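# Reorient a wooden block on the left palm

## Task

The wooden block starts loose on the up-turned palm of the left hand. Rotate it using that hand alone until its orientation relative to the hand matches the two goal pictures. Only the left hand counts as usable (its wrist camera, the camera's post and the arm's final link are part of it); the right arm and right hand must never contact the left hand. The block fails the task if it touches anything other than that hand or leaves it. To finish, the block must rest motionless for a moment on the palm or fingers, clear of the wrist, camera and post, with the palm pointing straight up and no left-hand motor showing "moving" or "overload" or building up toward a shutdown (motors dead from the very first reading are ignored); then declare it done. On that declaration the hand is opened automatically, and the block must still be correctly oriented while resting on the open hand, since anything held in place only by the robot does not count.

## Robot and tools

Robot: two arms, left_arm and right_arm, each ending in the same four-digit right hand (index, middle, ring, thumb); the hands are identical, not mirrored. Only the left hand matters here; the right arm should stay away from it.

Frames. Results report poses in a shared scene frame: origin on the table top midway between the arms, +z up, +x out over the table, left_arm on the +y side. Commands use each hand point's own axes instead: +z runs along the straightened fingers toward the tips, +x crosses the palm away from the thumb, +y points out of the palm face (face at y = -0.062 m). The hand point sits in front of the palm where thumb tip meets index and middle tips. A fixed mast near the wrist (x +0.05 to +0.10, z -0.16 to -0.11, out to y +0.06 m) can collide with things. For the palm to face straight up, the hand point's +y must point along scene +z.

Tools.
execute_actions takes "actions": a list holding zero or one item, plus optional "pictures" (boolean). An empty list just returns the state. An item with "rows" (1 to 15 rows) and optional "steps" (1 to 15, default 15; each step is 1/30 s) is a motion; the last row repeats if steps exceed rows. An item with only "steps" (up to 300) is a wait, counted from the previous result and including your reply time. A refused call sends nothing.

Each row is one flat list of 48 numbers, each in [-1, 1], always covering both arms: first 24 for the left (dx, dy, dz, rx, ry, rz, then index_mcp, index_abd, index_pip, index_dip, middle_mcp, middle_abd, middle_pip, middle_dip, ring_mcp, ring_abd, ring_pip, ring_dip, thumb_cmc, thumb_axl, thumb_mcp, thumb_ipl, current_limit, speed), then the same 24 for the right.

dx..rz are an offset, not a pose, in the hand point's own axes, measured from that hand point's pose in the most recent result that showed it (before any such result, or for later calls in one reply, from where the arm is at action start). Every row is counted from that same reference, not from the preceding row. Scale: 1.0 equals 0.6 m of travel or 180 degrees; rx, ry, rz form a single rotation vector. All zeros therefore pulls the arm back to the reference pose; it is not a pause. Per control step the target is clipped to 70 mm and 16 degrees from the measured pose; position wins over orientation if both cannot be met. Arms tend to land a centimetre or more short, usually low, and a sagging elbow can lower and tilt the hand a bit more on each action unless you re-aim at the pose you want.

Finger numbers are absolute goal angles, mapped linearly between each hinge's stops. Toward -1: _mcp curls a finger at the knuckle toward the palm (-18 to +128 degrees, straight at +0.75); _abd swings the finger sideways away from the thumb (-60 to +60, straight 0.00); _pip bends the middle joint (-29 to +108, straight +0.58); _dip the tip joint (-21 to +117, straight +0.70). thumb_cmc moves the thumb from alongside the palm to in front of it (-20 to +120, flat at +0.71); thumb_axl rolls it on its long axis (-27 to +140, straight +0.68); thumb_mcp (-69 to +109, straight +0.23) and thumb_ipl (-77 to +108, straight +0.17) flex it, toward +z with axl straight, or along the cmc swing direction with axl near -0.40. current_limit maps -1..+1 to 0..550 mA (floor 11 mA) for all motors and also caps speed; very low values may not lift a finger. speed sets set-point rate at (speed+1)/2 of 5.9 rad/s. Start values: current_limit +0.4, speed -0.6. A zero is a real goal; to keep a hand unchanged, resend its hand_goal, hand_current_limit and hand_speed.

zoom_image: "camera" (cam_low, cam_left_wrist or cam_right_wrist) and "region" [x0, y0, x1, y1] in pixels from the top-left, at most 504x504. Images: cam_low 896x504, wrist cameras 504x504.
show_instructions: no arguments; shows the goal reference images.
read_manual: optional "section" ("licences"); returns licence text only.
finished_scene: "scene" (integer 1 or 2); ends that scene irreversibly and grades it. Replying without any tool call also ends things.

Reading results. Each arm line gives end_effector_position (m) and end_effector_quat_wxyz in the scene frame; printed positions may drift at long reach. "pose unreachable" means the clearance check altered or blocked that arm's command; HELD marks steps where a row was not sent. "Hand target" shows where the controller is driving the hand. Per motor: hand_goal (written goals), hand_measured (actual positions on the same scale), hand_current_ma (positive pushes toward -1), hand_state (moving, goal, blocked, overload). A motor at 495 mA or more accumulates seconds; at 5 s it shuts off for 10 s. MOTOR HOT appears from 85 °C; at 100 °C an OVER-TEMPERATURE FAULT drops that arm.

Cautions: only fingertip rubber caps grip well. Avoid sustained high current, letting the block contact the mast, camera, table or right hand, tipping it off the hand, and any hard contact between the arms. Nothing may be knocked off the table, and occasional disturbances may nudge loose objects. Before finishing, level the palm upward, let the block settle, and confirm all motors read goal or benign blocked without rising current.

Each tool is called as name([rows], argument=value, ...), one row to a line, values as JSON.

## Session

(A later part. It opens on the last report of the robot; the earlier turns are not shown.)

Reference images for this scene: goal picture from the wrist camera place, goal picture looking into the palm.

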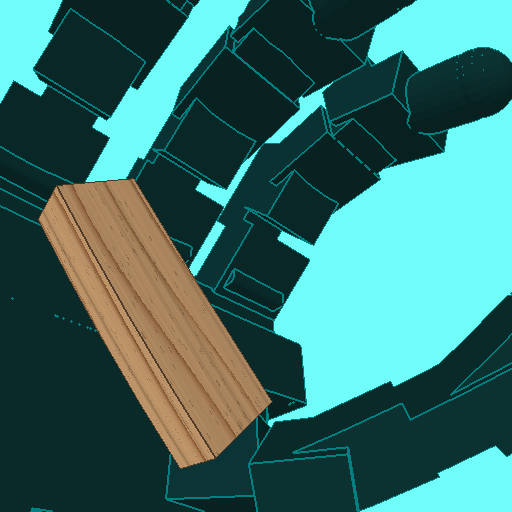

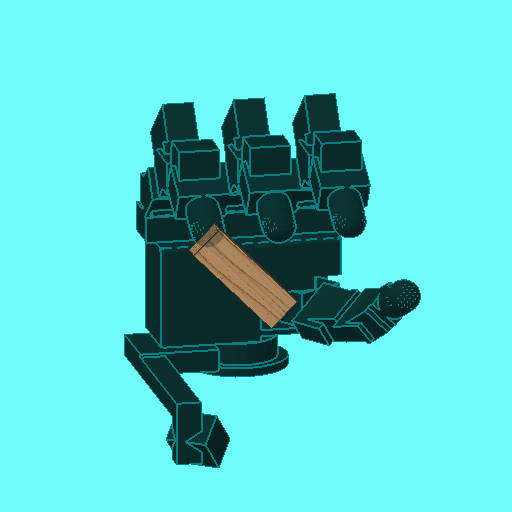

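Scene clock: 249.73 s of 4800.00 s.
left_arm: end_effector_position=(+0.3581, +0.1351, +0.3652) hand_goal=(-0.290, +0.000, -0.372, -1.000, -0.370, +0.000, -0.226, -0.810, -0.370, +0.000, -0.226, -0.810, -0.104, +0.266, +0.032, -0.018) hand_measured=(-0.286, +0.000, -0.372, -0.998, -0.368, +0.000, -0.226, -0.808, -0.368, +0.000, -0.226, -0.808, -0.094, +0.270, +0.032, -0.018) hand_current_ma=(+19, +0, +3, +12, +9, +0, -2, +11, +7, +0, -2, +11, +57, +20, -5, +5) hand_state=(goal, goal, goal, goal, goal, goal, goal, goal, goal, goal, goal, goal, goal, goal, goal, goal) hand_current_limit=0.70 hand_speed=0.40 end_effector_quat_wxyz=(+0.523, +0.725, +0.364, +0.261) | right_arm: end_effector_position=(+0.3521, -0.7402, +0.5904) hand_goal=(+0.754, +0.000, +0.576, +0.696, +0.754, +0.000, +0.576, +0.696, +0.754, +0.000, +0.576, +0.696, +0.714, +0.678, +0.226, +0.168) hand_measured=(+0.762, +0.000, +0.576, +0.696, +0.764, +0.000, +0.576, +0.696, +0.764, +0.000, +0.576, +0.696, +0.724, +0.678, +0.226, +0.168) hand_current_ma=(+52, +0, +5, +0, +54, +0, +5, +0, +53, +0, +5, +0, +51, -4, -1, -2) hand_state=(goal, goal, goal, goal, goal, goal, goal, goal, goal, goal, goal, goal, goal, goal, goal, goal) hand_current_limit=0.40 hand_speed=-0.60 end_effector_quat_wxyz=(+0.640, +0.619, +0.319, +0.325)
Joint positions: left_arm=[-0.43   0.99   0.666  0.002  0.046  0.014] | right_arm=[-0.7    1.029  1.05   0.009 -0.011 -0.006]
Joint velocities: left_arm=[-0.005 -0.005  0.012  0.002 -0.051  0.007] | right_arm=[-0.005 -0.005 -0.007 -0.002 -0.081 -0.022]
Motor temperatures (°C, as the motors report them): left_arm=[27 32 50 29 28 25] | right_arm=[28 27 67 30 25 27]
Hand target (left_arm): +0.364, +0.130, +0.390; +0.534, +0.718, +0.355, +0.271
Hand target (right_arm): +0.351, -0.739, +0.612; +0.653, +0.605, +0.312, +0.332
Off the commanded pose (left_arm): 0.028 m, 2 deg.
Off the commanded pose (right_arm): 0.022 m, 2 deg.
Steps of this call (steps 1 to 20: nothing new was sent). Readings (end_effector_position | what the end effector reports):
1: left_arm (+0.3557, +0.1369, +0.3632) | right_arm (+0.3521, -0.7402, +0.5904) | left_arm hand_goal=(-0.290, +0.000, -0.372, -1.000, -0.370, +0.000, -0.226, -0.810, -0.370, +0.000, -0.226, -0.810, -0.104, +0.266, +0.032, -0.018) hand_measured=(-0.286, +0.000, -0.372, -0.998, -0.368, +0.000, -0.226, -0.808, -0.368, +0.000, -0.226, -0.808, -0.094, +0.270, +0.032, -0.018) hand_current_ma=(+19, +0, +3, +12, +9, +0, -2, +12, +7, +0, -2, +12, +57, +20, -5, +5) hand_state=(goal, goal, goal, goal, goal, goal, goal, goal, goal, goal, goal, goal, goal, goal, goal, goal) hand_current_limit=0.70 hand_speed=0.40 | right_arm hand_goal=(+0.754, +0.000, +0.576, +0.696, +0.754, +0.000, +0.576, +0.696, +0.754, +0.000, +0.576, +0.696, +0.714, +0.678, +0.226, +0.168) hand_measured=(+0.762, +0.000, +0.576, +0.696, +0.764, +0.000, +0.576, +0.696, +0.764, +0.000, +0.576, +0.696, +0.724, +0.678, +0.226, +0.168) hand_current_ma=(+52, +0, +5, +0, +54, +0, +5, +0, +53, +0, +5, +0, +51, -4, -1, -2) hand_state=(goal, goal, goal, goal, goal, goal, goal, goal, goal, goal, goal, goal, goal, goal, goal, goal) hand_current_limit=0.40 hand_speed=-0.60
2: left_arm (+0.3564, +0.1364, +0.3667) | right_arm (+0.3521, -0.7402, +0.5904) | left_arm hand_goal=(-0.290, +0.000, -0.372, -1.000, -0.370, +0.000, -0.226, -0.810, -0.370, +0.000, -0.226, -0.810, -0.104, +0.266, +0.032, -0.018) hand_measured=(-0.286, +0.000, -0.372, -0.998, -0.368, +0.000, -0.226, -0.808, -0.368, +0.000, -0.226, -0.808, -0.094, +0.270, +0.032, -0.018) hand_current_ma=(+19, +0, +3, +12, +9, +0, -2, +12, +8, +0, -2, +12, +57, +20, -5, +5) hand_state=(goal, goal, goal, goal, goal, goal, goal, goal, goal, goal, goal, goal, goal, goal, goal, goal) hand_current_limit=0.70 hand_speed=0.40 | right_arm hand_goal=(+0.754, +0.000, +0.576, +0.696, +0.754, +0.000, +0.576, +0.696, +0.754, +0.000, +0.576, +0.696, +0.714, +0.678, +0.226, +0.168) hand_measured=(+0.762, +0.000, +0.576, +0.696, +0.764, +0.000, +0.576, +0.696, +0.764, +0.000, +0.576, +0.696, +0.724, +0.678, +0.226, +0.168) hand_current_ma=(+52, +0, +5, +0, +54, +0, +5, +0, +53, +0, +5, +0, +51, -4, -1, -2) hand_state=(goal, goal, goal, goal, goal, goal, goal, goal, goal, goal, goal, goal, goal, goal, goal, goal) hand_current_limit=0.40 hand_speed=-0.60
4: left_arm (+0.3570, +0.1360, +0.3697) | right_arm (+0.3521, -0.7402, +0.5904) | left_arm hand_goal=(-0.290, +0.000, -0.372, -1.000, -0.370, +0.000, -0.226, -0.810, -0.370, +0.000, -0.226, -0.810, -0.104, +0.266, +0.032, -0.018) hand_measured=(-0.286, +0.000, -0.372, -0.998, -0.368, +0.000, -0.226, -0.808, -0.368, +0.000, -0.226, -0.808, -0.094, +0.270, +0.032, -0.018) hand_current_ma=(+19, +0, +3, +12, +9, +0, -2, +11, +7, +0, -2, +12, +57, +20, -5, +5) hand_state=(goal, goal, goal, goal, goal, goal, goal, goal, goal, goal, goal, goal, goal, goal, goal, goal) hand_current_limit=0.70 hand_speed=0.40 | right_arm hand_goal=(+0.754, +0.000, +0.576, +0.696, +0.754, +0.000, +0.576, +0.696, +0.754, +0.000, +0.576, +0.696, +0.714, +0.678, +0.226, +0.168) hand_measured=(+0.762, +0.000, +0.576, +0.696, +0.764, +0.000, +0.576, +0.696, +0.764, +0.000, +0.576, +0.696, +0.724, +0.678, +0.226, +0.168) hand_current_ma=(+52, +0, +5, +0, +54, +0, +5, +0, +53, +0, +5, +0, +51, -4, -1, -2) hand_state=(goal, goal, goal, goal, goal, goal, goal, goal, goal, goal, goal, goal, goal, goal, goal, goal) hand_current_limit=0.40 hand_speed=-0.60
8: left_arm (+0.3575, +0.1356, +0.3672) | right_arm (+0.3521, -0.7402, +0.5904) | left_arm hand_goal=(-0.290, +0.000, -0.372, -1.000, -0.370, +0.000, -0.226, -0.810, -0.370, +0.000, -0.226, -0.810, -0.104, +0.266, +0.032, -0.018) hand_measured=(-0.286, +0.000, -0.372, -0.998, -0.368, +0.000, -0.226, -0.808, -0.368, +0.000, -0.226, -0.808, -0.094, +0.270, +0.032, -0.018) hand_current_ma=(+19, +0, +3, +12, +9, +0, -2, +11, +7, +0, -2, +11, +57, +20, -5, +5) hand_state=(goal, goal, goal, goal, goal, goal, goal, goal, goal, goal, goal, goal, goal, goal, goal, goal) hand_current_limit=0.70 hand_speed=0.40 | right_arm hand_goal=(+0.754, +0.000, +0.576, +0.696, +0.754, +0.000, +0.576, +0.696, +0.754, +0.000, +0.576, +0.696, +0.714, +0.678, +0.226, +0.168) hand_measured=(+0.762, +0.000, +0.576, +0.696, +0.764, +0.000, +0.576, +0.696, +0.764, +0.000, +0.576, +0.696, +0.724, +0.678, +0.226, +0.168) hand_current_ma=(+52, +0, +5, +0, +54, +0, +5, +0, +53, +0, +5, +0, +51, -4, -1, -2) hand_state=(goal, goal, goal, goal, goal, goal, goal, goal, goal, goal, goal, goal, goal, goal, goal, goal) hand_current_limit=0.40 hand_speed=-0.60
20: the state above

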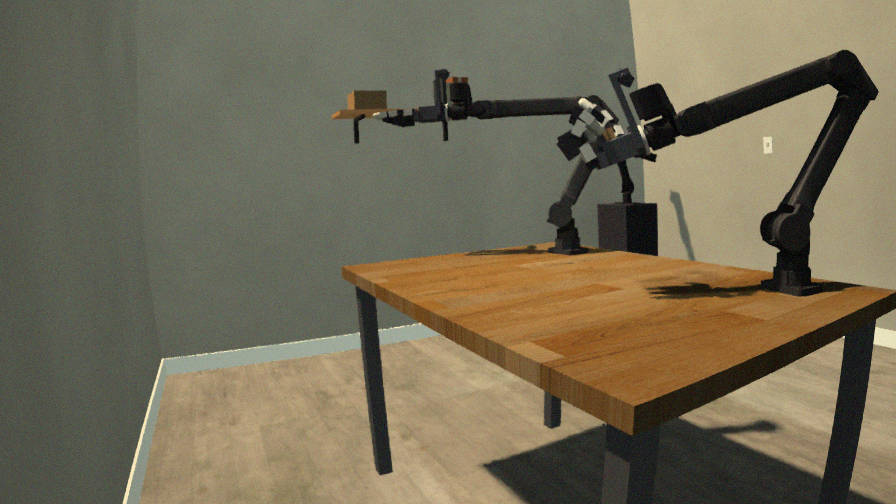

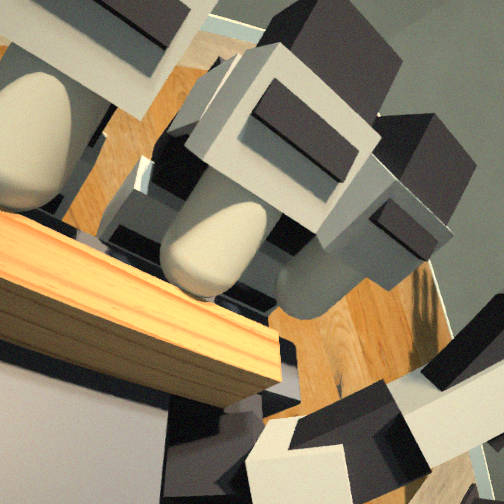

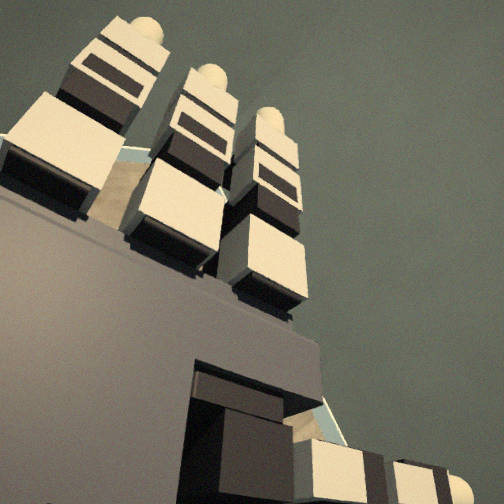

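execute_actions([
  {"rows": [[0.0,0.043,0.001,-0.01,0.0,0.0, -0.29,0,-0.372,-1, -0.43,0,-0.226,-0.348, -0.43,0,-0.226,-0.348, -0.104,0.266,0.032,-0.018, 0.7,0.4, 0.0,0.0367,0.0,-0.0135,0.0,0.0, 0.754,0,0.576,0.696, 0.754,0,0.576,0.696, 0.754,0,0.576,0.696, 0.714,0.678,0.226,0.168, 0.4,-0.6]], "steps": 5},
], pictures=false)

execute_actions([
  {"rows": [[0.0,0.043,0.001,-0.01,0.0,0.0, -0.29,0,-0.372,-1, -0.49,0,-0.226,-0.348, -0.49,0,-0.226,-0.348, -0.104,0.266,0.032,-0.018, 0.7,0.4, 0.0,0.0367,0.0,-0.0135,0.0,0.0, 0.754,0,0.576,0.696, 0.754,0,0.576,0.696, 0.754,0,0.576,0.696, 0.714,0.678,0.226,0.168, 0.4,-0.6]], "steps": 5},
], pictures=false)

execute_actions([
  {"rows": [[0.0,0.043,0.001,-0.01,0.0,0.0, -0.29,0,-0.372,-1, -0.548,0,-0.226,-0.348, -0.548,0,-0.226,-0.348, -0.104,0.266,0.032,-0.018, 0.7,0.4, 0.0,0.0367,0.0,-0.0135,0.0,0.0, 0.754,0,0.576,0.696, 0.754,0,0.576,0.696, 0.754,0,0.576,0.696, 0.714,0.678,0.226,0.168, 0.4,-0.6]], "steps": 5},
])

execute_actions([
  {"rows": [[0.0,0.043,0.001,-0.115,0.0,0.0, -0.29,0,-0.372,-1, -0.548,0,-0.226,-0.348, -0.548,0,-0.226,-0.348, -0.104,0.266,0.032,-0.018, 0.7,0.4, 0.0,0.0367,0.0,-0.0135,0.0,0.0, 0.754,0,0.576,0.696, 0.754,0,0.576,0.696, 0.754,0,0.576,0.696, 0.714,0.678,0.226,0.168, 0.4,-0.6]], "steps": 15},
])

zoom_image(camera="cam_low", region=[540, 80, 660, 180])

Scene clock: 271.47 s of 4800.00 s.
left_arm: end_effector_position=(+0.3581, +0.1351, +0.3652) hand_goal=(-0.290, +0.000, -0.372, -1.000, -0.430, +0.000, -0.226, -0.348, -0.430, +0.000, -0.226, -0.348, -0.104, +0.266, +0.032, -0.018) hand_measured=(-0.286, +0.000, -0.372, -0.998, -0.418, +0.000, -0.226, -0.700, -0.420, +0.000, -0.226, -0.700, -0.094, +0.270, +0.032, -0.018) hand_current_ma=(+19, +0, +3, +12, +43, +0, -2, -24, +38, +0, -2, -22, +57, +20, -5, +5) hand_state=(goal, goal, goal, goal, moving, goal, goal, moving, moving, goal, goal, moving, goal, goal, goal, goal) hand_current_limit=0.70 hand_speed=0.40 end_effector_quat_wxyz=(+0.523, +0.725, +0.364, +0.261) | right_arm: end_effector_position=(+0.3521, -0.7402, +0.5904) hand_goal=(+0.754, +0.000, +0.576, +0.696, +0.754, +0.000, +0.576, +0.696, +0.754, +0.000, +0.576, +0.696, +0.714, +0.678, +0.226, +0.168) hand_measured=(+0.762, +0.000, +0.576, +0.696, +0.764, +0.000, +0.576, +0.696, +0.764, +0.000, +0.576, +0.696, +0.724, +0.678, +0.226, +0.168) hand_current_ma=(+52, +0, +5, +0, +54, +0, +5, +0, +53, +0, +5, +0, +51, -4, -1, -2) hand_state=(goal, goal, goal, goal, goal, goal, goal, goal, goal, goal, goal, goal, goal, goal, goal, goal) hand_current_limit=0.40 hand_speed=-0.60 end_effector_quat_wxyz=(+0.640, +0.619, +0.319, +0.325)
Joint positions: left_arm=[-0.43   0.99   0.666  0.002  0.046  0.014] | right_arm=[-0.7    1.029  1.05   0.009 -0.011 -0.006]
Joint velocities: left_arm=[-0.024 -0.005 -0.012 -0.002 -0.007 -0.022] | right_arm=[-0.005  0.005  0.007  0.007 -0.051 -0.066]
Motor temperatures (°C, as the motors report them): left_arm=[27 32 56 29 28 25] | right_arm=[28 27 68 30 25 27]
Hand target (left_arm): +0.364, +0.131, +0.389; +0.535, +0.717, +0.360, +0.267
Hand target (right_arm): +0.351, -0.739, +0.612; +0.653, +0.605, +0.312, +0.332
Off the commanded pose (left_arm): 0.026 m, 2 deg.
Off the commanded pose (right_arm): 0.022 m, 2 deg.
Steps of this call (steps 1 to 647: nothing new was sent; steps 648 to 652: all 5 steps of this action). Readings (end_effector_position | what the end effector reports):
648: left_arm (+0.3581, +0.1351, +0.3652) | right_arm (+0.3521, -0.7402, +0.5904) | left_arm hand_goal=(-0.290, +0.000, -0.372, -1.000, -0.430, +0.000, -0.226, -0.348, -0.430, +0.000, -0.226, -0.348, -0.104, +0.266, +0.032, -0.018) hand_measured=(-0.286, +0.000, -0.372, -0.998, -0.368, +0.000, -0.226, -0.808, -0.368, +0.000, -0.226, -0.808, -0.094, +0.270, +0.032, -0.018) hand_current_ma=(+19, +0, +3, +12, +9, +0, -2, +11, +7, +0, -2, +11, +57, +20, -5, +5) hand_state=(goal, goal, goal, goal, moving, goal, goal, moving, moving, goal, goal, moving, goal, goal, goal, goal) hand_current_limit=0.70 hand_speed=0.40 | right_arm hand_goal=(+0.754, +0.000, +0.576, +0.696, +0.754, +0.000, +0.576, +0.696, +0.754, +0.000, +0.576, +0.696, +0.714, +0.678, +0.226, +0.168) hand_measured=(+0.762, +0.000, +0.576, +0.696, +0.764, +0.000, +0.576, +0.696, +0.764, +0.000, +0.576, +0.696, +0.724, +0.678, +0.226, +0.168) hand_current_ma=(+52, +0, +5, +0, +54, +0, +5, +0, +53, +0, +5, +0, +51, -4, -1, -2) hand_state=(goal, goal, goal, goal, goal, goal, goal, goal, goal, goal, goal, goal, goal, goal, goal, goal) hand_current_limit=0.40 hand_speed=-0.60
649: left_arm (+0.3581, +0.1351, +0.3652) | right_arm (+0.3521, -0.7402, +0.5904) | left_arm hand_goal=(-0.290, +0.000, -0.372, -1.000, -0.430, +0.000, -0.226, -0.348, -0.430, +0.000, -0.226, -0.348, -0.104, +0.266, +0.032, -0.018) hand_measured=(-0.286, +0.000, -0.372, -0.998, -0.368, +0.000, -0.226, -0.808, -0.370, +0.000, -0.226, -0.808, -0.094, +0.270, +0.032, -0.018) hand_current_ma=(+19, +0, +3, +12, +144, +0, -2, -155, +144, +0, -2, -154, +57, +20, -5, +5) hand_state=(goal, goal, goal, goal, moving, goal, goal, moving, moving, goal, goal, moving, goal, goal, goal, goal) hand_current_limit=0.70 hand_speed=0.40 | right_arm hand_goal=(+0.754, +0.000, +0.576, +0.696, +0.754, +0.000, +0.576, +0.696, +0.754, +0.000, +0.576, +0.696, +0.714, +0.678, +0.226, +0.168) hand_measured=(+0.762, +0.000, +0.576, +0.696, +0.764, +0.000, +0.576, +0.696, +0.764, +0.000, +0.576, +0.696, +0.724, +0.678, +0.226, +0.168) hand_current_ma=(+52, +0, +5, +0, +54, +0, +5, +0, +53, +0, +5, +0, +51, -4, -1, -2) hand_state=(goal, goal, goal, goal, goal, goal, goal, goal, goal, goal, goal, goal, goal, goal, goal, goal) hand_current_limit=0.40 hand_speed=-0.60
651: left_arm (+0.3581, +0.1351, +0.3652) | right_arm (+0.3521, -0.7402, +0.5904) | left_arm hand_goal=(-0.290, +0.000, -0.372, -1.000, -0.430, +0.000, -0.226, -0.348, -0.430, +0.000, -0.226, -0.348, -0.104, +0.266, +0.032, -0.018) hand_measured=(-0.286, +0.000, -0.372, -0.998, -0.412, +0.000, -0.226, -0.742, -0.414, +0.000, -0.226, -0.742, -0.094, +0.270, +0.032, -0.018) hand_current_ma=(+19, +0, +3, +12, +40, +0, -2, -119, +25, +0, -2, -118, +57, +20, -5, +5) hand_state=(goal, goal, goal, goal, moving, goal, goal, moving, moving, goal, goal, moving, goal, goal, goal, goal) hand_current_limit=0.70 hand_speed=0.40 | right_arm hand_goal=(+0.754, +0.000, +0.576, +0.696, +0.754, +0.000, +0.576, +0.696, +0.754, +0.000, +0.576, +0.696, +0.714, +0.678, +0.226, +0.168) hand_measured=(+0.762, +0.000, +0.576, +0.696, +0.764, +0.000, +0.576, +0.696, +0.764, +0.000, +0.576, +0.696, +0.724, +0.678, +0.226, +0.168) hand_current_ma=(+52, +0, +5, +0, +54, +0, +5, +0, +53, +0, +5, +0, +51, -4, -1, -2) hand_state=(goal, goal, goal, goal, goal, goal, goal, goal, goal, goal, goal, goal, goal, goal, goal, goal) hand_current_limit=0.40 hand_speed=-0.60
652: the state above

Scene clock: 271.63 s of 4800.00 s.
left_arm: end_effector_position=(+0.3581, +0.1351, +0.3651) hand_goal=(-0.290, +0.000, -0.372, -1.000, -0.490, +0.000, -0.226, -0.348, -0.490, +0.000, -0.226, -0.348, -0.104, +0.266, +0.032, -0.018) hand_measured=(-0.286, +0.000, -0.372, -0.998, -0.480, +0.000, -0.226, -0.528, -0.482, +0.000, -0.226, -0.526, -0.094, +0.270, +0.032, -0.018) hand_current_ma=(+19, +0, +3, +12, +31, +0, -2, -71, +28, +0, -2, -69, +57, +20, -5, +5) hand_state=(goal, goal, goal, goal, moving, goal, goal, moving, moving, goal, goal, moving, goal, goal, goal, goal) hand_current_limit=0.70 hand_speed=0.40 end_effector_quat_wxyz=(+0.523, +0.725, +0.364, +0.261) | right_arm: end_effector_position=(+0.3521, -0.7402, +0.5904) hand_goal=(+0.754, +0.000, +0.576, +0.696, +0.754, +0.000, +0.576, +0.696, +0.754, +0.000, +0.576, +0.696, +0.714, +0.678, +0.226, +0.168) hand_measured=(+0.762, +0.000, +0.576, +0.696, +0.764, +0.000, +0.576, +0.696, +0.764, +0.000, +0.576, +0.696, +0.724, +0.678, +0.226, +0.168) hand_current_ma=(+52, +0, +5, +0, +54, +0, +5, +0, +53, +0, +5, +0, +51, -4, -1, -2) hand_state=(goal, goal, goal, goal, goal, goal, goal, goal, goal, goal, goal, goal, goal, goal, goal, goal) hand_current_limit=0.40 hand_speed=-0.60 end_effector_quat_wxyz=(+0.640, +0.619, +0.319, +0.325)
Joint positions: left_arm=[-0.43   0.99   0.666  0.002  0.046  0.014] | right_arm=[-0.7    1.029  1.05   0.009 -0.011 -0.006]
Joint velocities: left_arm=[-0.005 -0.005  0.002 -0.012 -0.007 -0.037] | right_arm=[-0.005 -0.005 -0.002  0.007 -0.022 -0.051]
Motor temperatures (°C, as the motors report them): left_arm=[27 32 56 29 28 25] | right_arm=[28 27 68 30 25 27]
Hand target (left_arm): +0.364, +0.131, +0.389; +0.535, +0.717, +0.359, +0.267
Hand target (right_arm): +0.351, -0.739, +0.612; +0.653, +0.605, +0.312, +0.332
Off the commanded pose (left_arm): 0.026 m, 2 deg.
Off the commanded pose (right_arm): 0.022 m, 2 deg.
Steps of this call (steps 1 to 5: all 5 steps of this action). Readings (end_effector_position | what the end effector reports):
1: left_arm (+0.3581, +0.1351, +0.3652) | right_arm (+0.3521, -0.7402, +0.5904) | left_arm hand_goal=(-0.290, +0.000, -0.372, -1.000, -0.490, +0.000, -0.226, -0.348, -0.490, +0.000, -0.226, -0.348, -0.104, +0.266, +0.032, -0.018) hand_measured=(-0.286, +0.000, -0.372, -0.998, -0.420, +0.000, -0.226, -0.670, -0.422, +0.000, -0.226, -0.670, -0.094, +0.270, +0.032, -0.018) hand_current_ma=(+19, +0, +3, +12, +46, +0, -2, -93, +43, +0, -2, -90, +57, +20, -5, +5) hand_state=(goal, goal, goal, goal, moving, goal, goal, moving, moving, goal, goal, moving, goal, goal, goal, goal) hand_current_limit=0.70 hand_speed=0.40 | right_arm hand_goal=(+0.754, +0.000, +0.576, +0.696, +0.754, +0.000, +0.576, +0.696, +0.754, +0.000, +0.576, +0.696, +0.714, +0.678, +0.226, +0.168) hand_measured=(+0.762, +0.000, +0.576, +0.696, +0.764, +0.000, +0.576, +0.696, +0.764, +0.000, +0.576, +0.696, +0.724, +0.678, +0.226, +0.168) hand_current_ma=(+52, +0, +5, +0, +54, +0, +5, +0, +53, +0, +5, +0, +51, -4, -1, -2) hand_state=(goal, goal, goal, goal, goal, goal, goal, goal, goal, goal, goal, goal, goal, goal, goal, goal) hand_current_limit=0.40 hand_speed=-0.60
2: left_arm (+0.3581, +0.1351, +0.3651) | right_arm (+0.3521, -0.7402, +0.5904) | left_arm hand_goal=(-0.290, +0.000, -0.372, -1.000, -0.490, +0.000, -0.226, -0.348, -0.490, +0.000, -0.226, -0.348, -0.104, +0.266, +0.032, -0.018) hand_measured=(-0.286, +0.000, -0.372, -0.998, -0.422, +0.000, -0.226, -0.632, -0.422, +0.000, -0.226, -0.630, -0.094, +0.270, +0.032, -0.018) hand_current_ma=(+19, +0, +3, +12, +171, +0, -2, -44, +170, +0, -2, -42, +57, +20, -5, +5) hand_state=(goal, goal, goal, goal, moving, goal, goal, moving, moving, goal, goal, moving, goal, goal, goal, goal) hand_current_limit=0.70 hand_speed=0.40 | right_arm hand_goal=(+0.754, +0.000, +0.576, +0.696, +0.754, +0.000, +0.576, +0.696, +0.754, +0.000, +0.576, +0.696, +0.714, +0.678, +0.226, +0.168) hand_measured=(+0.762, +0.000, +0.576, +0.696, +0.764, +0.000, +0.576, +0.696, +0.764, +0.000, +0.576, +0.696, +0.724, +0.678, +0.226, +0.168) hand_current_ma=(+52, +0, +5, +0, +54, +0, +5, +0, +53, +0, +5, +0, +51, -4, -1, -2) hand_state=(goal, goal, goal, goal, goal, goal, goal, goal, goal, goal, goal, goal, goal, goal, goal, goal) hand_current_limit=0.40 hand_speed=-0.60
4: left_arm (+0.3581, +0.1351, +0.3651) | right_arm (+0.3521, -0.7402, +0.5904) | left_arm hand_goal=(-0.290, +0.000, -0.372, -1.000, -0.490, +0.000, -0.226, -0.348, -0.490, +0.000, -0.226, -0.348, -0.104, +0.266, +0.032, -0.018) hand_measured=(-0.286, +0.000, -0.372, -0.998, -0.470, +0.000, -0.226, -0.562, -0.474, +0.000, -0.226, -0.560, -0.094, +0.270, +0.032, -0.018) hand_current_ma=(+19, +0, +3, +12, +24, +0, -2, -50, +15, +0, -2, -51, +57, +20, -5, +5) hand_state=(goal, goal, goal, goal, moving, goal, goal, moving, moving, goal, goal, moving, goal, goal, goal, goal) hand_current_limit=0.70 hand_speed=0.40 | right_arm hand_goal=(+0.754, +0.000, +0.576, +0.696, +0.754, +0.000, +0.576, +0.696, +0.754, +0.000, +0.576, +0.696, +0.714, +0.678, +0.226, +0.168) hand_measured=(+0.762, +0.000, +0.576, +0.696, +0.764, +0.000, +0.576, +0.696, +0.764, +0.000, +0.576, +0.696, +0.724, +0.678, +0.226, +0.168) hand_current_ma=(+52, +0, +5, +0, +54, +0, +5, +0, +53, +0, +5, +0, +51, -4, -1, -2) hand_state=(goal, goal, goal, goal, goal, goal, goal, goal, goal, goal, goal, goal, goal, goal, goal, goal) hand_current_limit=0.40 hand_speed=-0.60
5: the state above

Scene clock: 271.80 s of 4800.00 s.
left_arm: end_effector_position=(+0.3582, +0.1351, +0.3649) hand_goal=(-0.290, +0.000, -0.372, -1.000, -0.548, +0.000, -0.226, -0.348, -0.548, +0.000, -0.226, -0.348, -0.104, +0.266, +0.032, -0.018) hand_measured=(-0.286, +0.000, -0.372, -0.998, -0.540, +0.000, -0.226, -0.364, -0.540, +0.000, -0.226, -0.362, -0.094, +0.270, +0.032, -0.018) hand_current_ma=(+19, +0, +3, +12, +19, +0, -2, -4, +19, +0, -2, -5, +57, +20, -5, +5) hand_state=(goal, goal, goal, goal, moving, goal, goal, moving, moving, goal, goal, moving, goal, goal, goal, goal) hand_current_limit=0.70 hand_speed=0.40 end_effector_quat_wxyz=(+0.523, +0.725, +0.364, +0.261) | right_arm: end_effector_position=(+0.3521, -0.7402, +0.5904) hand_goal=(+0.754, +0.000, +0.576, +0.696, +0.754, +0.000, +0.576, +0.696, +0.754, +0.000, +0.576, +0.696, +0.714, +0.678, +0.226, +0.168) hand_measured=(+0.762, +0.000, +0.576, +0.696, +0.764, +0.000, +0.576, +0.696, +0.764, +0.000, +0.576, +0.696, +0.724, +0.678, +0.226, +0.168) hand_current_ma=(+52, +0, +5, +0, +54, +0, +5, +0, +53, +0, +5, +0, +51, -4, -1, -2) hand_state=(goal, goal, goal, goal, goal, goal, goal, goal, goal, goal, goal, goal, goal, goal, goal, goal) hand_current_limit=0.40 hand_speed=-0.60 end_effector_quat_wxyz=(+0.640, +0.619, +0.319, +0.325)
Joint positions: left_arm=[-0.43   0.99   0.666  0.002  0.046  0.014] | right_arm=[-0.7    1.029  1.05   0.009 -0.011 -0.006]
Joint velocities: left_arm=[-0.024 -0.005  0.007 -0.007  0.007  0.007] | right_arm=[-0.005 -0.015  0.012 -0.002 -0.066  0.022]
Motor temperatures (°C, as the motors report them): left_arm=[27 32 56 29 28 25] | right_arm=[28 27 68 30 25 27]
Hand target (left_arm): +0.364, +0.131, +0.389; +0.534, +0.717, +0.360, +0.267
Hand target (right_arm): +0.351, -0.739, +0.612; +0.653, +0.605, +0.312, +0.332
Off the commanded pose (left_arm): 0.026 m, 2 deg.
Off the commanded pose (right_arm): 0.022 m, 2 deg.
Steps of this call (steps 1 to 5: all 5 steps of this action). Readings (end_effector_position | what the end effector reports):
1: left_arm (+0.3581, +0.1351, +0.3651) | right_arm (+0.3521, -0.7402, +0.5904) | left_arm hand_goal=(-0.290, +0.000, -0.372, -1.000, -0.548, +0.000, -0.226, -0.348, -0.548, +0.000, -0.226, -0.348, -0.104, +0.266, +0.032, -0.018) hand_measured=(-0.286, +0.000, -0.372, -0.998, -0.482, +0.000, -0.226, -0.492, -0.484, +0.000, -0.226, -0.490, -0.094, +0.270, +0.032, -0.018) hand_current_ma=(+19, +0, +3, +12, +37, +0, -2, -58, +34, +0, -2, -57, +57, +20, -5, +5) hand_state=(goal, goal, goal, goal, moving, goal, goal, moving, moving, goal, goal, moving, goal, goal, goal, goal) hand_current_limit=0.70 hand_speed=0.40 | right_arm hand_goal=(+0.754, +0.000, +0.576, +0.696, +0.754, +0.000, +0.576, +0.696, +0.754, +0.000, +0.576, +0.696, +0.714, +0.678, +0.226, +0.168) hand_measured=(+0.762, +0.000, +0.576, +0.696, +0.764, +0.000, +0.576, +0.696, +0.764, +0.000, +0.576, +0.696, +0.724, +0.678, +0.226, +0.168) hand_current_ma=(+52, +0, +5, +0, +54, +0, +5, +0, +53, +0, +5, +0, +51, -4, -1, -2) hand_state=(goal, goal, goal, goal, goal, goal, goal, goal, goal, goal, goal, goal, goal, goal, goal, goal) hand_current_limit=0.40 hand_speed=-0.60
2: left_arm (+0.3582, +0.1351, +0.3649) | right_arm (+0.3521, -0.7402, +0.5904) | left_arm hand_goal=(-0.290, +0.000, -0.372, -1.000, -0.548, +0.000, -0.226, -0.348, -0.548, +0.000, -0.226, -0.348, -0.104, +0.266, +0.032, -0.018) hand_measured=(-0.286, +0.000, -0.372, -0.998, -0.482, +0.000, -0.226, -0.456, -0.484, +0.000, -0.226, -0.454, -0.094, +0.270, +0.032, -0.018) hand_current_ma=(+19, +0, +3, +12, +157, +0, -2, -67, +157, +0, -2, -66, +57, +20, -5, +5) hand_state=(goal, goal, goal, goal, moving, goal, goal, moving, moving, goal, goal, moving, goal, goal, goal, goal) hand_current_limit=0.70 hand_speed=0.40 | right_arm hand_goal=(+0.754, +0.000, +0.576, +0.696, +0.754, +0.000, +0.576, +0.696, +0.754, +0.000, +0.576, +0.696, +0.714, +0.678, +0.226, +0.168) hand_measured=(+0.762, +0.000, +0.576, +0.696, +0.764, +0.000, +0.576, +0.696, +0.764, +0.000, +0.576, +0.696, +0.724, +0.678, +0.226, +0.168) hand_current_ma=(+52, +0, +5, +0, +54, +0, +5, +0, +53, +0, +5, +0, +51, -4, -1, -2) hand_state=(goal, goal, goal, goal, goal, goal, goal, goal, goal, goal, goal, goal, goal, goal, goal, goal) hand_current_limit=0.40 hand_speed=-0.60
4: left_arm (+0.3582, +0.1351, +0.3649) | right_arm (+0.3521, -0.7402, +0.5904) | left_arm hand_goal=(-0.290, +0.000, -0.372, -1.000, -0.548, +0.000, -0.226, -0.348, -0.548, +0.000, -0.226, -0.348, -0.104, +0.266, +0.032, -0.018) hand_measured=(-0.286, +0.000, -0.372, -0.998, -0.532, +0.000, -0.226, -0.386, -0.534, +0.000, -0.226, -0.384, -0.094, +0.270, +0.032, -0.018) hand_current_ma=(+19, +0, +3, +12, +7, +0, -2, -20, +5, +0, -2, -15, +57, +20, -5, +5) hand_state=(goal, goal, goal, goal, moving, goal, goal, moving, moving, goal, goal, moving, goal, goal, goal, goal) hand_current_limit=0.70 hand_speed=0.40 | right_arm hand_goal=(+0.754, +0.000, +0.576, +0.696, +0.754, +0.000, +0.576, +0.696, +0.754, +0.000, +0.576, +0.696, +0.714, +0.678, +0.226, +0.168) hand_measured=(+0.762, +0.000, +0.576, +0.696, +0.764, +0.000, +0.576, +0.696, +0.764, +0.000, +0.576, +0.696, +0.724, +0.678, +0.226, +0.168) hand_current_ma=(+52, +0, +5, +0, +54, +0, +5, +0, +53, +0, +5, +0, +51, -4, -1, -2) hand_state=(goal, goal, goal, goal, goal, goal, goal, goal, goal, goal, goal, goal, goal, goal, goal, goal) hand_current_limit=0.40 hand_speed=-0.60
5: the state above

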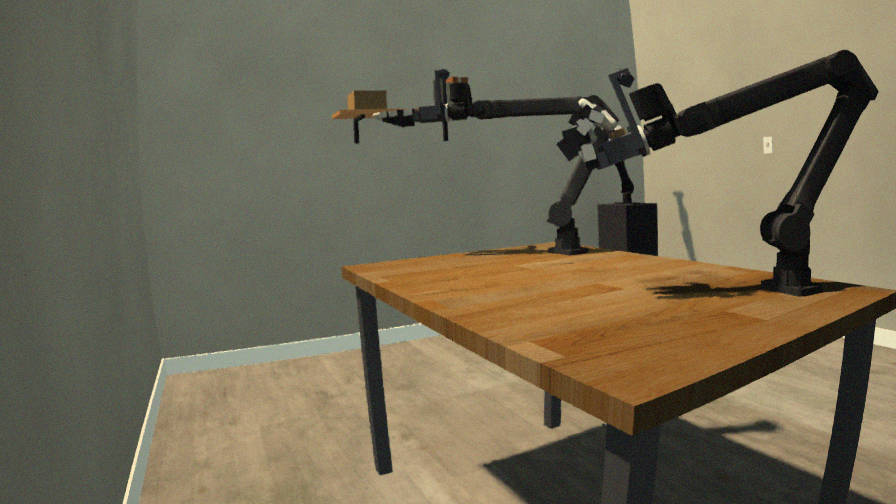

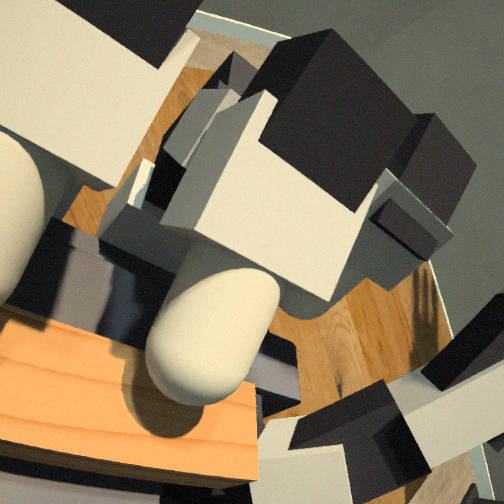

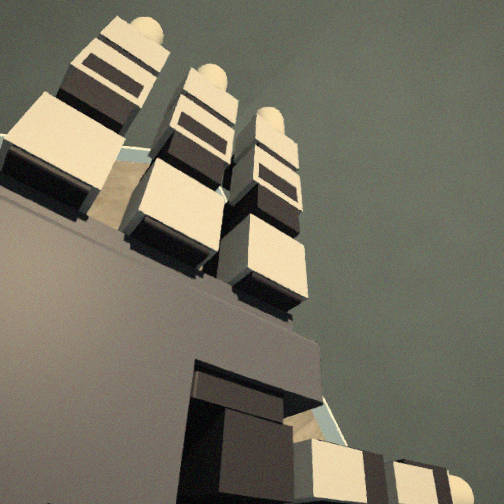

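Scene clock: 272.30 s of 4800.00 s.
left_arm: end_effector_position=(+0.3702, +0.1288, +0.3731) hand_goal=(-0.290, +0.000, -0.372, -1.000, -0.548, +0.000, -0.226, -0.348, -0.548, +0.000, -0.226, -0.348, -0.104, +0.266, +0.032, -0.018) hand_measured=(-0.286, +0.000, -0.372, -0.998, -0.548, +0.000, -0.226, -0.352, -0.548, +0.000, -0.226, -0.352, -0.094, +0.270, +0.030, -0.018) hand_current_ma=(+19, +0, +3, +12, +1, +0, -2, -18, +1, +0, -2, -18, +57, +20, -9, +4) hand_state=(goal, goal, goal, goal, goal, goal, goal, goal, goal, goal, goal, goal, goal, goal, goal, goal) hand_current_limit=0.70 hand_speed=0.40 end_effector_quat_wxyz=(+0.628, +0.634, +0.318, +0.319) | right_arm: end_effector_position=(+0.3521, -0.7402, +0.5904) hand_goal=(+0.754, +0.000, +0.576, +0.696, +0.754, +0.000, +0.576, +0.696, +0.754, +0.000, +0.576, +0.696, +0.714, +0.678, +0.226, +0.168) hand_measured=(+0.762, +0.000, +0.576, +0.696, +0.764, +0.000, +0.576, +0.696, +0.764, +0.000, +0.576, +0.696, +0.724, +0.678, +0.226, +0.168) hand_current_ma=(+52, +0, +5, +0, +54, +0, +5, +0, +53, +0, +5, +0, +51, -4, -1, -2) hand_state=(goal, goal, goal, goal, goal, goal, goal, goal, goal, goal, goal, goal, goal, goal, goal, goal) hand_current_limit=0.40 hand_speed=-0.60 end_effector_quat_wxyz=(+0.640, +0.619, +0.319, +0.325)
Joint positions: left_arm=[-0.43   1.195  0.588  0.6    0.041  0.006] | right_arm=[-0.7    1.029  1.05   0.009 -0.011 -0.006]
Joint velocities: left_arm=[ 0.005  0.015 -0.002  0.081  0.007  0.037] | right_arm=[ 0.005 -0.005  0.007 -0.022  0.081  0.007]
Motor temperatures (°C, as the motors report them): left_arm=[27 32 56 29 28 25] | right_arm=[28 27 68 30 25 27]
Hand target (left_arm): +0.365, +0.130, +0.389; +0.644, +0.618, +0.313, +0.323
Hand target (right_arm): +0.351, -0.739, +0.612; +0.653, +0.605, +0.312, +0.332
Off the commanded pose (left_arm): 0.017 m, 3 deg.
Off the commanded pose (right_arm): 0.022 m, 2 deg.
Steps of this call (steps 1 to 15: all 15 steps of this action). Readings (end_effector_position | what the end effector reports):
1: left_arm (+0.3576, +0.1355, +0.3705) | right_arm (+0.3521, -0.7402, +0.5904) | left_arm hand_goal=(-0.290, +0.000, -0.372, -1.000, -0.548, +0.000, -0.226, -0.348, -0.548, +0.000, -0.226, -0.348, -0.104, +0.266, +0.032, -0.018) hand_measured=(-0.286, +0.000, -0.372, -0.998, -0.542, +0.000, -0.226, -0.354, -0.542, +0.000, -0.226, -0.354, -0.094, +0.270, +0.032, -0.018) hand_current_ma=(+19, +0, +3, +12, +26, +0, -2, -14, +25, +0, -2, -14, +57, +20, -5, +5) hand_state=(goal, goal, goal, goal, moving, goal, goal, moving, moving, goal, goal, moving, goal, goal, goal, goal) hand_current_limit=0.70 hand_speed=0.40 | right_arm hand_goal=(+0.754, +0.000, +0.576, +0.696, +0.754, +0.000, +0.576, +0.696, +0.754, +0.000, +0.576, +0.696, +0.714, +0.678, +0.226, +0.168) hand_measured=(+0.762, +0.000, +0.576, +0.696, +0.764, +0.000, +0.576, +0.696, +0.764, +0.000, +0.576, +0.696, +0.724, +0.678, +0.226, +0.168) hand_current_ma=(+52, +0, +5, +0, +54, +0, +5, +0, +53, +0, +5, +0, +51, -4, -1, -2) hand_state=(goal, goal, goal, goal, goal, goal, goal, goal, goal, goal, goal, goal, goal, goal, goal, goal) hand_current_limit=0.40 hand_speed=-0.60
2: left_arm (+0.3564, +0.1364, +0.3798) | right_arm (+0.3521, -0.7402, +0.5904) | left_arm hand_goal=(-0.290, +0.000, -0.372, -1.000, -0.548, +0.000, -0.226, -0.348, -0.548, +0.000, -0.226, -0.348, -0.104, +0.266, +0.032, -0.018) hand_measured=(-0.286, +0.000, -0.372, -0.998, -0.542, +0.000, -0.226, -0.352, -0.542, +0.000, -0.226, -0.352, -0.094, +0.270, +0.030, -0.018) hand_current_ma=(+27, +0, +3, +12, +29, +0, -2, -19, +28, +0, -2, -19, +57, +20, -9, +4) hand_state=(moving, goal, goal, goal, goal, goal, goal, moving, goal, goal, goal, moving, goal, goal, goal, goal) hand_current_limit=0.70 hand_speed=0.40 | right_arm hand_goal=(+0.754, +0.000, +0.576, +0.696, +0.754, +0.000, +0.576, +0.696, +0.754, +0.000, +0.576, +0.696, +0.714, +0.678, +0.226, +0.168) hand_measured=(+0.762, +0.000, +0.576, +0.696, +0.764, +0.000, +0.576, +0.696, +0.764, +0.000, +0.576, +0.696, +0.724, +0.678, +0.226, +0.168) hand_current_ma=(+52, +0, +5, +0, +54, +0, +5, +0, +53, +0, +5, +0, +51, -4, -1, -2) hand_state=(goal, goal, goal, goal, goal, goal, goal, goal, goal, goal, goal, goal, goal, goal, goal, goal) hand_current_limit=0.40 hand_speed=-0.60
4: left_arm (+0.3560, +0.1371, +0.3927) | right_arm (+0.3521, -0.7402, +0.5904) | left_arm hand_goal=(-0.290, +0.000, -0.372, -1.000, -0.548, +0.000, -0.226, -0.348, -0.548, +0.000, -0.226, -0.348, -0.104, +0.266, +0.032, -0.018) hand_measured=(-0.286, +0.000, -0.372, -0.998, -0.544, +0.000, -0.226, -0.352, -0.544, +0.000, -0.226, -0.352, -0.094, +0.270, +0.030, -0.018) hand_current_ma=(+21, +0, +3, +12, +5, +0, -2, -18, +4, +0, -2, -18, +57, +20, -9, +4) hand_state=(goal, goal, goal, goal, moving, goal, goal, goal, moving, goal, goal, goal, goal, goal, goal, goal) hand_current_limit=0.70 hand_speed=0.40 | right_arm hand_goal=(+0.754, +0.000, +0.576, +0.696, +0.754, +0.000, +0.576, +0.696, +0.754, +0.000, +0.576, +0.696, +0.714, +0.678, +0.226, +0.168) hand_measured=(+0.762, +0.000, +0.576, +0.696, +0.764, +0.000, +0.576, +0.696, +0.764, +0.000, +0.576, +0.696, +0.724, +0.678, +0.226, +0.168) hand_current_ma=(+52, +0, +5, +0, +54, +0, +5, +0, +53, +0, +5, +0, +51, -4, -1, -2) hand_state=(goal, goal, goal, goal, goal, goal, goal, goal, goal, goal, goal, goal, goal, goal, goal, goal) hand_current_limit=0.40 hand_speed=-0.60
8: left_arm (+0.3666, +0.1309, +0.3871) | right_arm (+0.3521, -0.7402, +0.5904) | left_arm hand_goal=(-0.290, +0.000, -0.372, -1.000, -0.548, +0.000, -0.226, -0.348, -0.548, +0.000, -0.226, -0.348, -0.104, +0.266, +0.032, -0.018) hand_measured=(-0.286, +0.000, -0.372, -0.998, -0.548, +0.000, -0.226, -0.352, -0.548, +0.000, -0.226, -0.352, -0.094, +0.270, +0.030, -0.018) hand_current_ma=(+19, +0, +3, +12, +3, +0, -2, -18, +2, +0, -2, -18, +57, +20, -9, +4) hand_state=(goal, goal, goal, goal, goal, goal, goal, goal, goal, goal, goal, goal, goal, goal, goal, goal) hand_current_limit=0.70 hand_speed=0.40 | right_arm hand_goal=(+0.754, +0.000, +0.576, +0.696, +0.754, +0.000, +0.576, +0.696, +0.754, +0.000, +0.576, +0.696, +0.714, +0.678, +0.226, +0.168) hand_measured=(+0.762, +0.000, +0.576, +0.696, +0.764, +0.000, +0.576, +0.696, +0.764, +0.000, +0.576, +0.696, +0.724, +0.678, +0.226, +0.168) hand_current_ma=(+52, +0, +5, +0, +54, +0, +5, +0, +53, +0, +5, +0, +51, -4, -1, -2) hand_state=(goal, goal, goal, goal, goal, goal, goal, goal, goal, goal, goal, goal, goal, goal, goal, goal) hand_current_limit=0.40 hand_speed=-0.60
15: the state above

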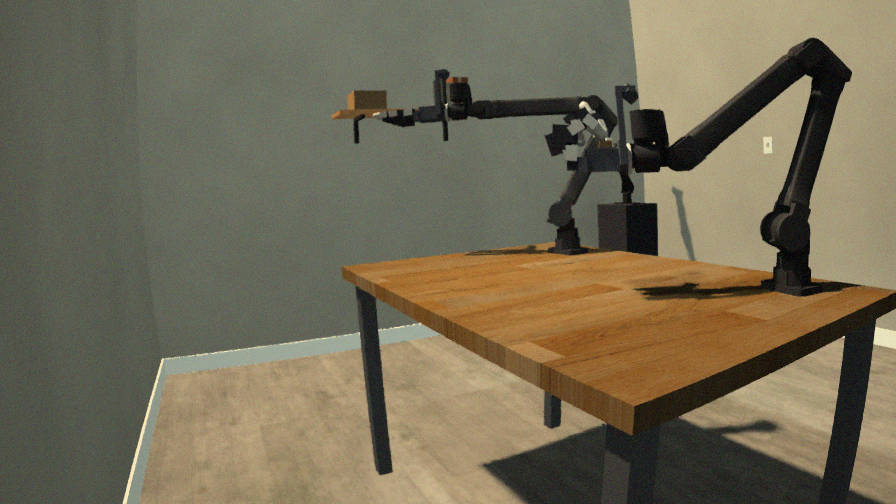

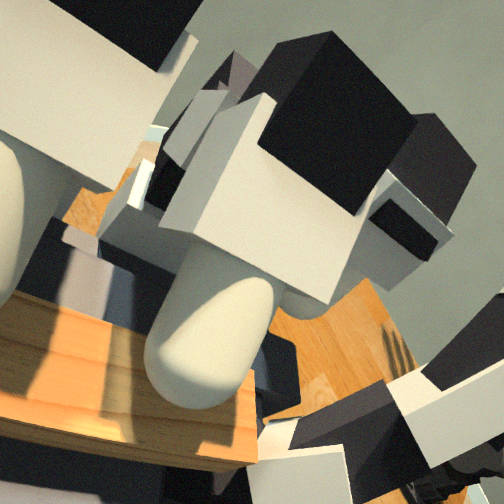

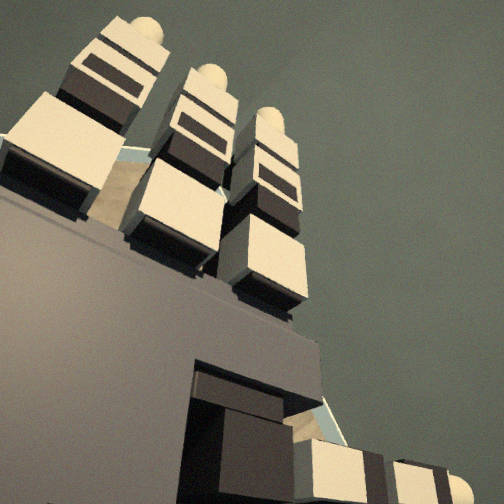

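Region (540, 80, 660, 180) of cam_low's 896x504 image, scaled by 4.200, with more detail than that image has.

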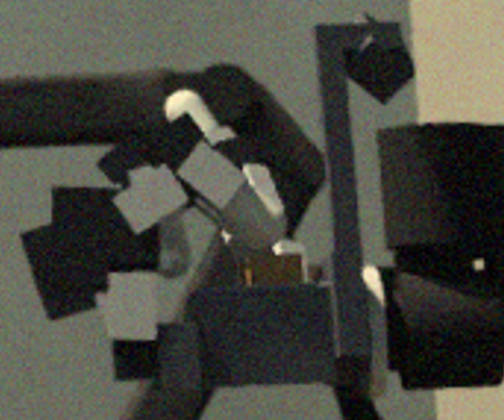

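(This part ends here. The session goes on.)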